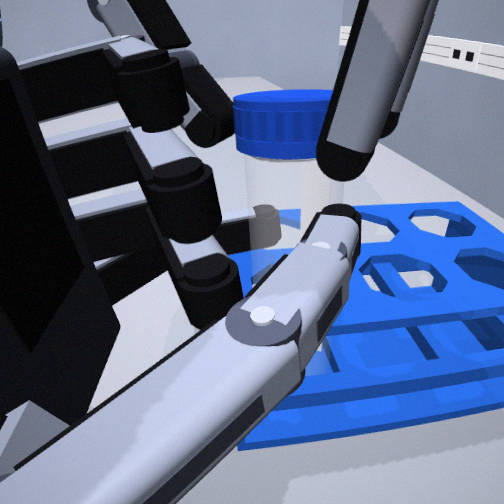

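Scene clock: 119.70 s.
left_arm: end_effector_position=(+0.5180, -0.0908, +0.1310) hand_measured=(-1.000, -1.000, +0.008, +0.036, -0.010, -1.000) hand_load_n=(+0.0, +0.0, +3.5, +4.0, +6.5, -0.5) hand_stopped_by=(target, target, force, force, force, target) hand_force_limit=-0.10 hand_speed=-0.90 end_effector_quat_wxyz=(-0.005, +0.008, -0.841, +0.542) end_effector_velocity=(+0.000, -0.000, -0.001) end_effector_angular_velocity=(+0.006, +0.003, -0.010) | right_arm: end_effector_position=(+0.5043, -0.0913, +0.0771) hand_measured=(-1.000, -1.000, -1.000, -0.038, +0.016, -1.000) hand_load_n=(+0.0, +0.0, +0.5, +5.5, +11.5, +4.0) hand_stopped_by=(target, target, target, force, stalled, target) hand_force_limit=0.60 hand_speed=-0.85 end_effector_quat_wxyz=(-0.391, +0.531, +0.467, +0.589) end_effector_velocity=(-0.000, -0.000, -0.000) end_effector_angular_velocity=(-0.000, +0.001, -0.000)
Joint positions: left_arm=[ 0.673 -0.799  1.03   0.263  2.083 -2.884] | right_arm=[-1.326 -0.972  1.902 -0.93   0.585 -4.849]
Joint velocities: left_arm=[ 0.002  0.009 -0.017  0.018  0.011  0.008] | right_arm=[-0.     0.     0.     0.001 -0.     0.   ]
Joint torques (N m, as the arm reports them, + toward a larger angle): left_arm=[ 12.11 -34.05 -27.6    1.97   1.53   2.65] | right_arm=[ -5.09 -40.83  -7.07  -1.14   0.99   1.8 ]
Motor temperatures (°C, as the motors report them): left_arm=[27 28 28 34 28 38] | right_arm=[29 28 29 37 37 37]
Wrist force (N, on the end effector, along its own x y z axes, offset not removed): left_arm=[2.4 -5.8 -3.3] | right_arm=[-5.5 -4.2 -6.0]
Wrist torque (N m, same axes, about the end effector's origin, offset not removed): left_arm=[-0.65 -0.56 -0.01] | right_arm=[-0.53 0.47 -0.07]
Hand target (left_arm): +0.518, -0.091, +0.131; +0.005, -0.007, +0.841, -0.541
Hand target (right_arm): +0.504, -0.091, +0.077; -0.391, +0.531, +0.467, +0.589
Off the commanded pose (left_arm): 0.001 m, 0 deg.
Off the commanded pose (right_arm): 0.000 m, 0 deg.
move: done
camera_calibration (this result's frames):
cam_left_wrist: T_world_to_cam=[[0.125388, 0.451895, -0.883215, 0.0909713], [0.825856, 0.445774, 0.345324, -0.427787], [0.549764, -0.772708, -0.317305, -0.183103], [0, 0, 0, 1]] pos_world=[0.442547, 0.0081019, 0.169973]
cam_right_wrist: T_world_to_cam=[[0.967796, -0.251457, 0.0118023, -0.513063], [-0.124968, -0.520612, -0.844598, 0.0820401], [0.218525, 0.815924, -0.535271, 0.131755], [0, 0, 0, 1]] pos_world=[0.478001, -0.193805, 0.145871]

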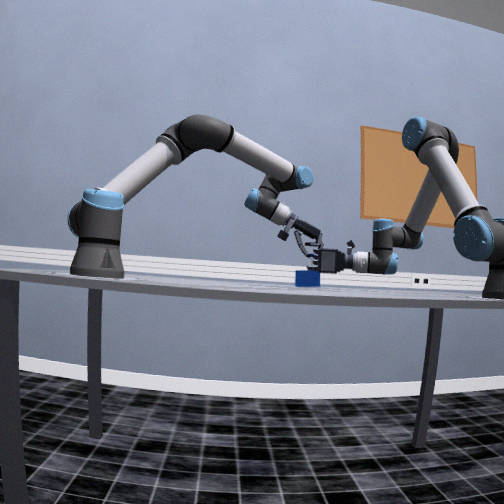

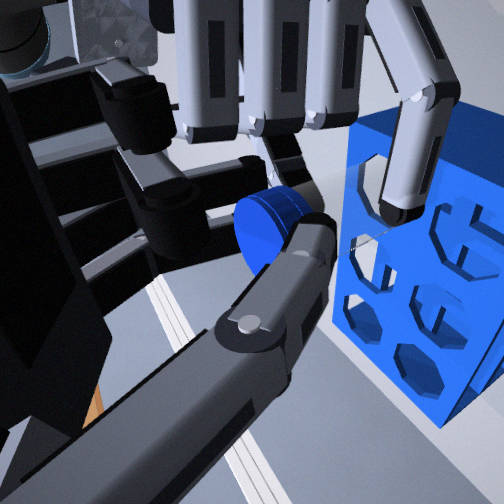

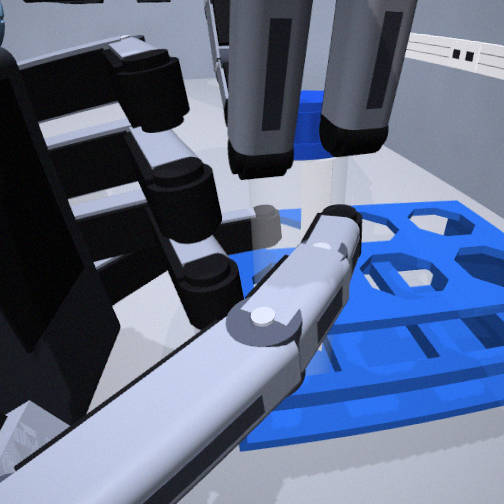

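Scene clock: 121.37 s.
left_arm: end_effector_position=(+0.5154, -0.0872, +0.1321) hand_measured=(-1.000, -1.000, +0.110, +0.110, +0.050, -1.000) hand_load_n=(+0.0, +0.0, +0.0, +0.0, +0.0, +0.0) hand_stopped_by=(target, target, target, target, target, target) hand_force_limit=-0.75 hand_speed=0.50 end_effector_quat_wxyz=(-0.228, +0.365, -0.758, +0.489) end_effector_velocity=(+0.000, -0.000, +0.000) end_effector_angular_velocity=(+0.004, +0.003, +0.010) | right_arm: end_effector_position=(+0.5043, -0.0913, +0.0771) hand_measured=(-1.000, -1.000, -1.000, -0.038, +0.016, -1.000) hand_load_n=(+0.0, +0.0, +0.5, +6.0, +11.5, +3.0) hand_stopped_by=(target, target, target, force, stalled, target) hand_force_limit=0.60 hand_speed=-0.85 end_effector_quat_wxyz=(-0.391, +0.531, +0.467, +0.589) end_effector_velocity=(+0.001, -0.000, +0.000) end_effector_angular_velocity=(+0.000, -0.001, -0.001)
Joint positions: left_arm=[ 0.4   -0.836  1.092  0.244  1.056 -3.416] | right_arm=[-1.326 -0.972  1.902 -0.93   0.585 -4.849]
Joint velocities: left_arm=[-0.002  0.007 -0.014  0.015 -0.01  -0.008] | right_arm=[-0.001 -0.     0.    -0.001  0.001 -0.   ]
Joint torques (N m, as the arm reports them, + toward a larger angle): left_arm=[ -9.42 -38.34 -30.05   1.94  -2.14  -2.88] | right_arm=[ -5.87 -40.27  -6.73  -1.16   1.09   1.65]
Motor temperatures (°C, as the motors report them): left_arm=[27 28 28 34 28 38] | right_arm=[29 28 29 37 37 37]
Wrist force (N, on the end effector, along its own x y z axes, offset not removed): left_arm=[1.5 -1.7 1.7] | right_arm=[0.5 -0.7 -1.9]
Wrist torque (N m, same axes, about the end effector's origin, offset not removed): left_arm=[-0.51 -0.45 0.07] | right_arm=[0.07 0.39 0.07]
Hand target (left_arm): +0.515, -0.087, +0.132; +0.228, -0.366, +0.758, -0.489
Hand target (right_arm): +0.504, -0.091, +0.077; -0.391, +0.531, +0.467, +0.589
Off the commanded pose (left_arm): 0.000 m, 0 deg.
Off the commanded pose (right_arm): 0.000 m, 0 deg.
move: done
camera_calibration (this result's frames):
cam_left_wrist: T_world_to_cam=[[-0.27375, 0.381032, -0.883106, 0.290114], [0.19366, 0.921211, 0.337441, -0.0593482], [0.942102, -0.0786475, -0.325972, -0.319076], [0, 0, 0, 1]] pos_world=[0.391514, -0.0809649, 0.172218]
cam_right_wrist: T_world_to_cam=[[0.967796, -0.251457, 0.0118025, -0.513063], [-0.124968, -0.520612, -0.844598, 0.0820401], [0.218525, 0.815924, -0.535271, 0.131755], [0, 0, 0, 1]] pos_world=[0.478001, -0.193805, 0.145871]

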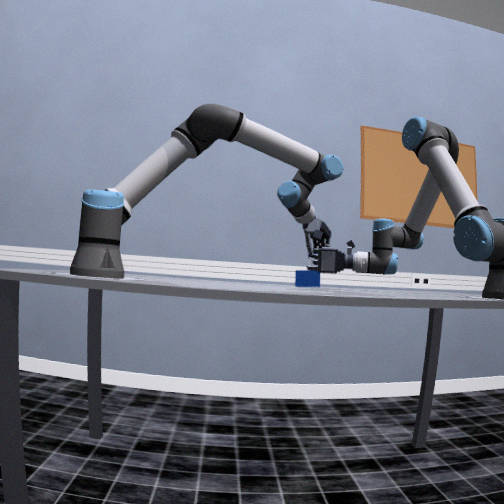

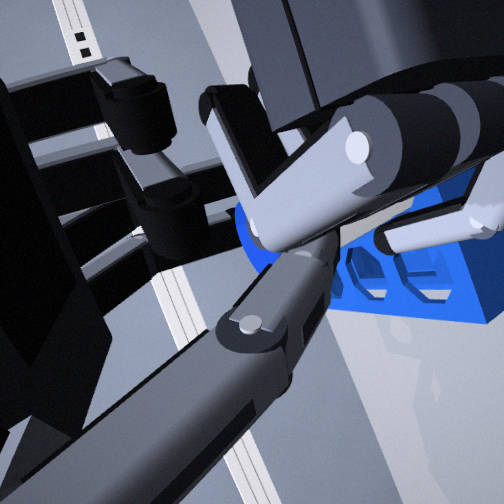

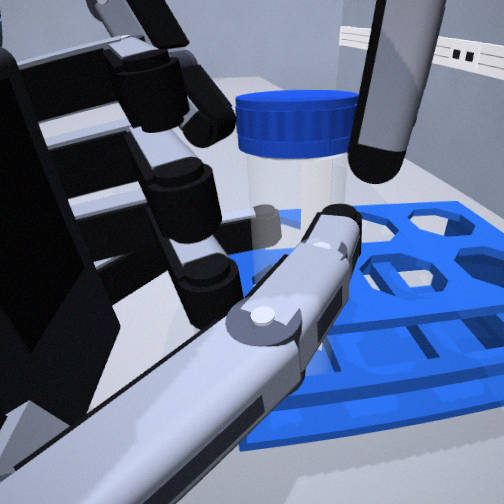

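Scene clock: 122.37 s.
left_arm: end_effector_position=(+0.5153, -0.0872, +0.1315) hand_measured=(-1.000, -1.000, -0.002, +0.028, -0.034, -1.000) hand_load_n=(+0.0, +0.0, +8.5, +8.5, +9.5, +0.5) hand_stopped_by=(target, target, force, force, moving, target) hand_force_limit=0.35 hand_speed=-0.90 end_effector_quat_wxyz=(-0.228, +0.365, -0.758, +0.490) end_effector_velocity=(+0.000, +0.000, -0.000) end_effector_angular_velocity=(+0.002, -0.001, -0.001) | right_arm: end_effector_position=(+0.5043, -0.0913, +0.0771) hand_measured=(-1.000, -1.000, -1.000, -0.038, +0.016, -1.000) hand_load_n=(+0.0, +0.0, +0.5, +7.5, +9.5, +3.0) hand_stopped_by=(target, target, target, force, stalled, target) hand_force_limit=0.60 hand_speed=-0.85 end_effector_quat_wxyz=(-0.391, +0.531, +0.467, +0.589) end_effector_velocity=(-0.000, +0.000, -0.001) end_effector_angular_velocity=(-0.000, +0.003, +0.001)
Joint positions: left_arm=[ 0.399 -0.836  1.092  0.242  1.056 -3.416] | right_arm=[-1.326 -0.972  1.902 -0.93   0.585 -4.849]
Joint velocities: left_arm=[-0.     0.001  0.    -0.    -0.     0.001] | right_arm=[-0.     0.001 -0.     0.001 -0.001  0.002]
Joint torques (N m, as the arm reports them, + toward a larger angle): left_arm=[ -1.88 -29.17  -5.49   0.49   1.06   1.38] | right_arm=[ -5.42 -40.6   -6.4   -1.19   0.97   1.6 ]
Motor temperatures (°C, as the motors report them): left_arm=[27 28 28 34 28 38] | right_arm=[29 28 29 37 37 37]
Wrist force (N, on the end effector, along its own x y z axes, offset not removed): left_arm=[3.3 -9.7 4.2] | right_arm=[-0.4 -8.4 3.5]
Wrist torque (N m, same axes, about the end effector's origin, offset not removed): left_arm=[-0.28 -0.49 0.05] | right_arm=[-0.58 0.12 0.17]
Hand target (left_arm): +0.515, -0.087, +0.131; +0.228, -0.365, +0.758, -0.489
Hand target (right_arm): +0.504, -0.091, +0.077; -0.391, +0.531, +0.467, +0.589
Off the commanded pose (left_arm): 0.000 m, 0 deg.
Off the commanded pose (right_arm): 0.000 m, 0 deg.
camera_calibration (this result's frames):
cam_left_wrist: T_world_to_cam=[[-0.273755, 0.380936, -0.883146, 0.289576], [0.19369, 0.921245, 0.33733, -0.0590468], [0.942095, -0.0787106, -0.325979, -0.31926], [0, 0, 0, 1]] pos_world=[0.391483, -0.0810424, 0.171584]
cam_right_wrist: T_world_to_cam=[[0.967796, -0.251457, 0.0118025, -0.513063], [-0.124968, -0.520612, -0.844598, 0.0820401], [0.218525, 0.815924, -0.535271, 0.131755], [0, 0, 0, 1]] pos_world=[0.478001, -0.193805, 0.145871]

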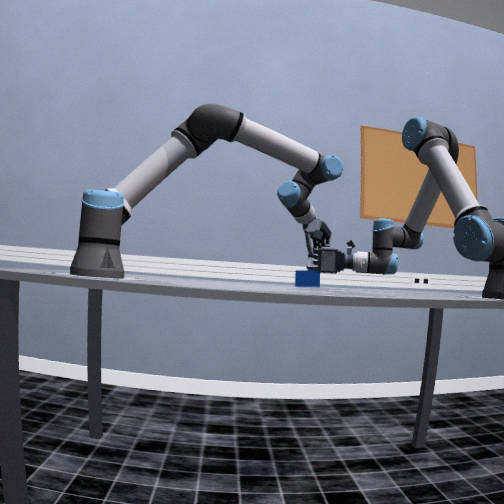

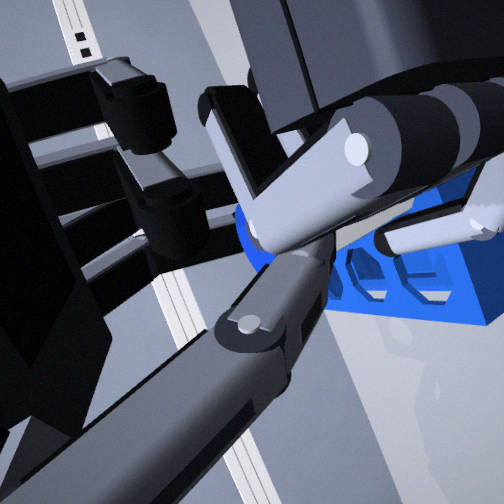

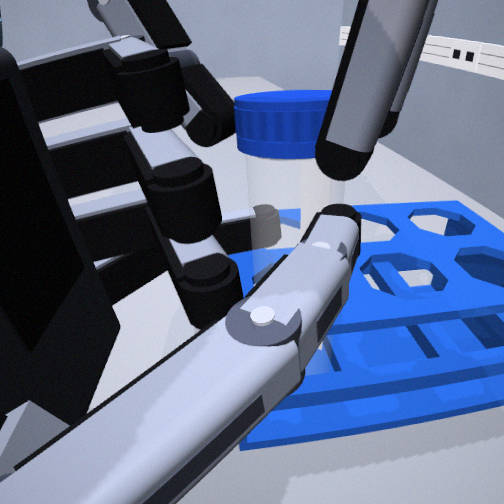

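Scene clock: 124.13 s.
left_arm: end_effector_position=(+0.5179, -0.0908, +0.1311) hand_measured=(-1.000, -1.000, -0.002, +0.028, -0.032, -1.000) hand_load_n=(+0.0, +0.0, +7.0, +6.0, +9.5, -3.0) hand_stopped_by=(target, target, force, force, force, target) hand_force_limit=0.35 hand_speed=-0.90 end_effector_quat_wxyz=(-0.005, +0.008, -0.840, +0.542) end_effector_velocity=(+0.000, -0.001, +0.002) end_effector_angular_velocity=(+0.002, -0.000, -0.011) | right_arm: end_effector_position=(+0.5043, -0.0913, +0.0771) hand_measured=(-1.000, -1.000, -1.000, -0.038, +0.016, -1.000) hand_load_n=(+0.0, +0.0, +0.5, +6.5, +10.5, +3.5) hand_stopped_by=(target, target, target, force, stalled, target) hand_force_limit=0.60 hand_speed=-0.85 end_effector_quat_wxyz=(-0.391, +0.531, +0.467, +0.589) end_effector_velocity=(+0.000, -0.000, +0.000) end_effector_angular_velocity=(+0.001, +0.000, -0.001)
Joint positions: left_arm=[ 0.673 -0.8    1.032  0.26   2.083 -2.884] | right_arm=[-1.326 -0.972  1.902 -0.93   0.585 -4.849]
Joint velocities: left_arm=[ 0.002  0.006 -0.017  0.017  0.011  0.009] | right_arm=[-0.001  0.    -0.    -0.001  0.     0.002]
Joint torques (N m, as the arm reports them, + toward a larger angle): left_arm=[ 11.28 -31.62 -29.77   1.64   1.71   2.73] | right_arm=[ -5.7  -39.85  -6.34  -1.21   0.81   1.75]
Motor temperatures (°C, as the motors report them): left_arm=[27 28 28 34 28 38] | right_arm=[29 28 29 37 37 37]
Wrist force (N, on the end effector, along its own x y z axes, offset not removed): left_arm=[1.4 -6.9 -3.9] | right_arm=[-4.5 0.3 -6.8]
Wrist torque (N m, same axes, about the end effector's origin, offset not removed): left_arm=[-0.60 -0.45 -0.06] | right_arm=[0.21 0.24 0.22]
Hand target (left_arm): +0.518, -0.091, +0.131; +0.005, -0.007, +0.840, -0.542
Hand target (right_arm): +0.504, -0.091, +0.077; -0.391, +0.531, +0.467, +0.589
Off the commanded pose (left_arm): 0.001 m, 0 deg.
Off the commanded pose (right_arm): 0.000 m, 0 deg.
move: done
camera_calibration (this result's frames):
cam_left_wrist: T_world_to_cam=[[0.125872, 0.450913, -0.883648, 0.0907291], [0.825651, 0.446178, 0.345289, -0.427636], [0.54996, -0.773047, -0.316136, -0.183387], [0, 0, 0, 1]] pos_world=[0.442514, 0.00812456, 0.169856]
cam_right_wrist: T_world_to_cam=[[0.967796, -0.251458, 0.0118026, -0.513063], [-0.124968, -0.520612, -0.844598, 0.0820401], [0.218525, 0.815924, -0.535271, 0.131755], [0, 0, 0, 1]] pos_world=[0.478001, -0.193805, 0.145871]

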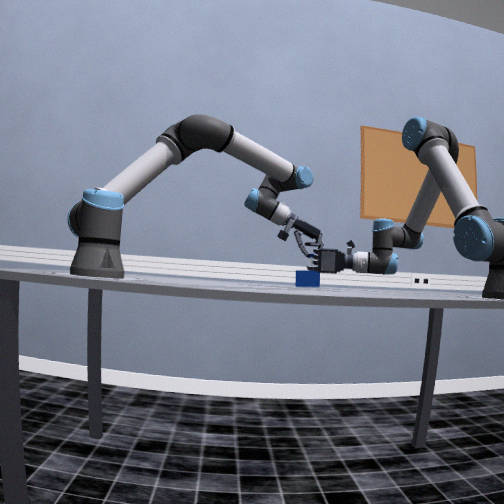

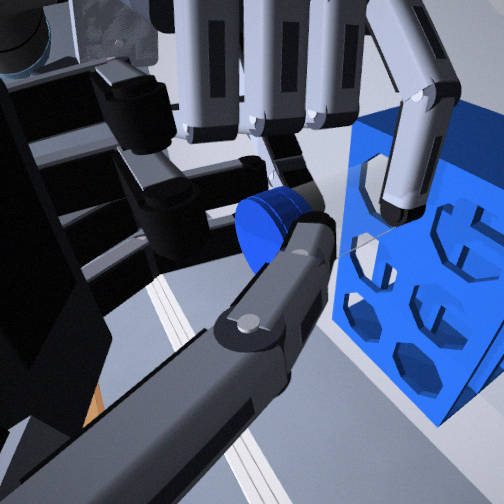

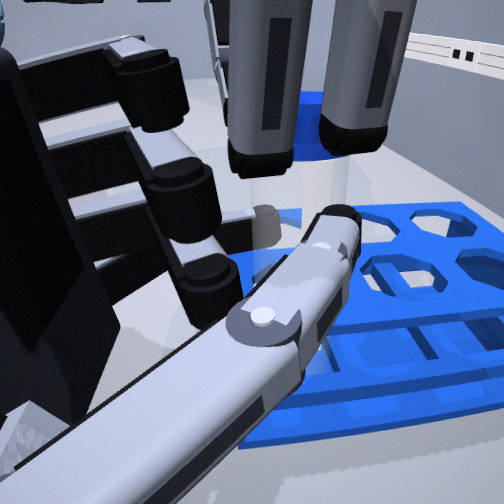

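Scene clock: 125.80 s.
left_arm: end_effector_position=(+0.5153, -0.0872, +0.1321) hand_measured=(-1.000, -1.000, +0.110, +0.110, +0.050, -1.000) hand_load_n=(+0.0, +0.0, +0.0, +0.0, +0.0, +0.0) hand_stopped_by=(target, target, target, target, target, target) hand_force_limit=-0.75 hand_speed=0.50 end_effector_quat_wxyz=(-0.228, +0.365, -0.758, +0.490) end_effector_velocity=(+0.000, -0.001, -0.001) end_effector_angular_velocity=(+0.004, +0.003, +0.010) | right_arm: end_effector_position=(+0.5043, -0.0913, +0.0771) hand_measured=(-1.000, -1.000, -1.000, -0.038, +0.016, -1.000) hand_load_n=(+0.0, +0.0, +0.5, +6.0, +11.0, +2.5) hand_stopped_by=(target, target, target, force, stalled, target) hand_force_limit=0.60 hand_speed=-0.85 end_effector_quat_wxyz=(-0.391, +0.531, +0.467, +0.589) end_effector_velocity=(+0.000, +0.000, +0.001) end_effector_angular_velocity=(-0.000, -0.003, -0.001)
Joint positions: left_arm=[ 0.399 -0.837  1.093  0.242  1.056 -3.416] | right_arm=[-1.326 -0.972  1.902 -0.93   0.585 -4.849]
Joint velocities: left_arm=[-0.002  0.008 -0.015  0.015 -0.01  -0.009] | right_arm=[ 0.    -0.001 -0.    -0.     0.001 -0.001]
Joint torques (N m, as the arm reports them, + toward a larger angle): left_arm=[-10.53 -36.56 -32.19   1.62  -1.77  -2.36] | right_arm=[ -4.42 -40.21  -6.98  -1.08   0.94   1.78]
Motor temperatures (°C, as the motors report them): left_arm=[27 28 28 34 28 38] | right_arm=[29 28 29 37 37 37]
Wrist force (N, on the end effector, along its own x y z axes, offset not removed): left_arm=[0.9 -1.6 2.3] | right_arm=[-0.5 0.8 -0.5]
Wrist torque (N m, same axes, about the end effector's origin, offset not removed): left_arm=[-0.61 -0.38 0.01] | right_arm=[-0.23 0.54 -0.04]
Hand target (left_arm): +0.515, -0.087, +0.132; +0.228, -0.366, +0.758, -0.490
Hand target (right_arm): +0.504, -0.091, +0.077; -0.391, +0.531, +0.467, +0.589
Off the commanded pose (left_arm): 0.000 m, 0 deg.
Off the commanded pose (right_arm): 0.000 m, 0 deg.
move: done
camera_calibration (this result's frames):
cam_left_wrist: T_world_to_cam=[[-0.273266, 0.380041, -0.883683, 0.289885], [0.193448, 0.921591, 0.336523, -0.0590764], [0.942287, -0.0789862, -0.325357, -0.319263], [0, 0, 0, 1]] pos_world=[0.391481, -0.0809411, 0.172172]
cam_right_wrist: T_world_to_cam=[[0.967796, -0.251459, 0.0118026, -0.513064], [-0.124969, -0.520612, -0.844598, 0.0820404], [0.218526, 0.815924, -0.535271, 0.131755], [0, 0, 0, 1]] pos_world=[0.478001, -0.193805, 0.145871]

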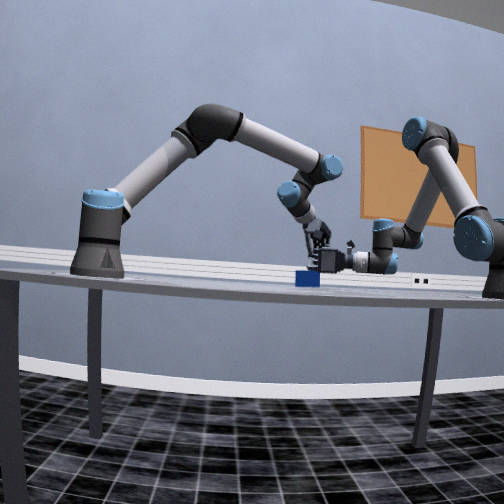

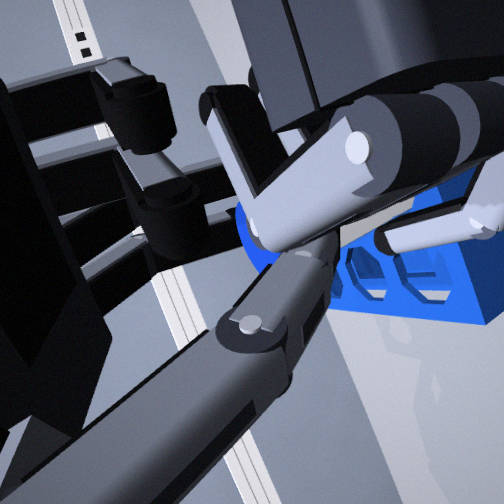

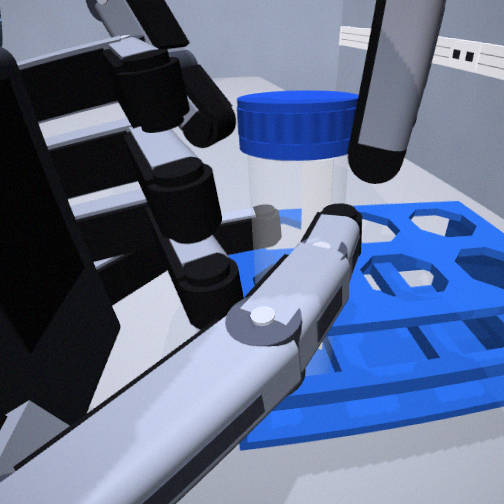

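Region (210, 70, 390, 230) of cam_right_wrist's 504x504 image, scaled by 2.800, with more detail than that image has.

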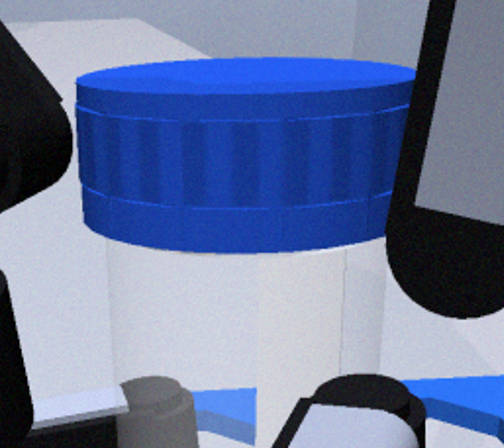

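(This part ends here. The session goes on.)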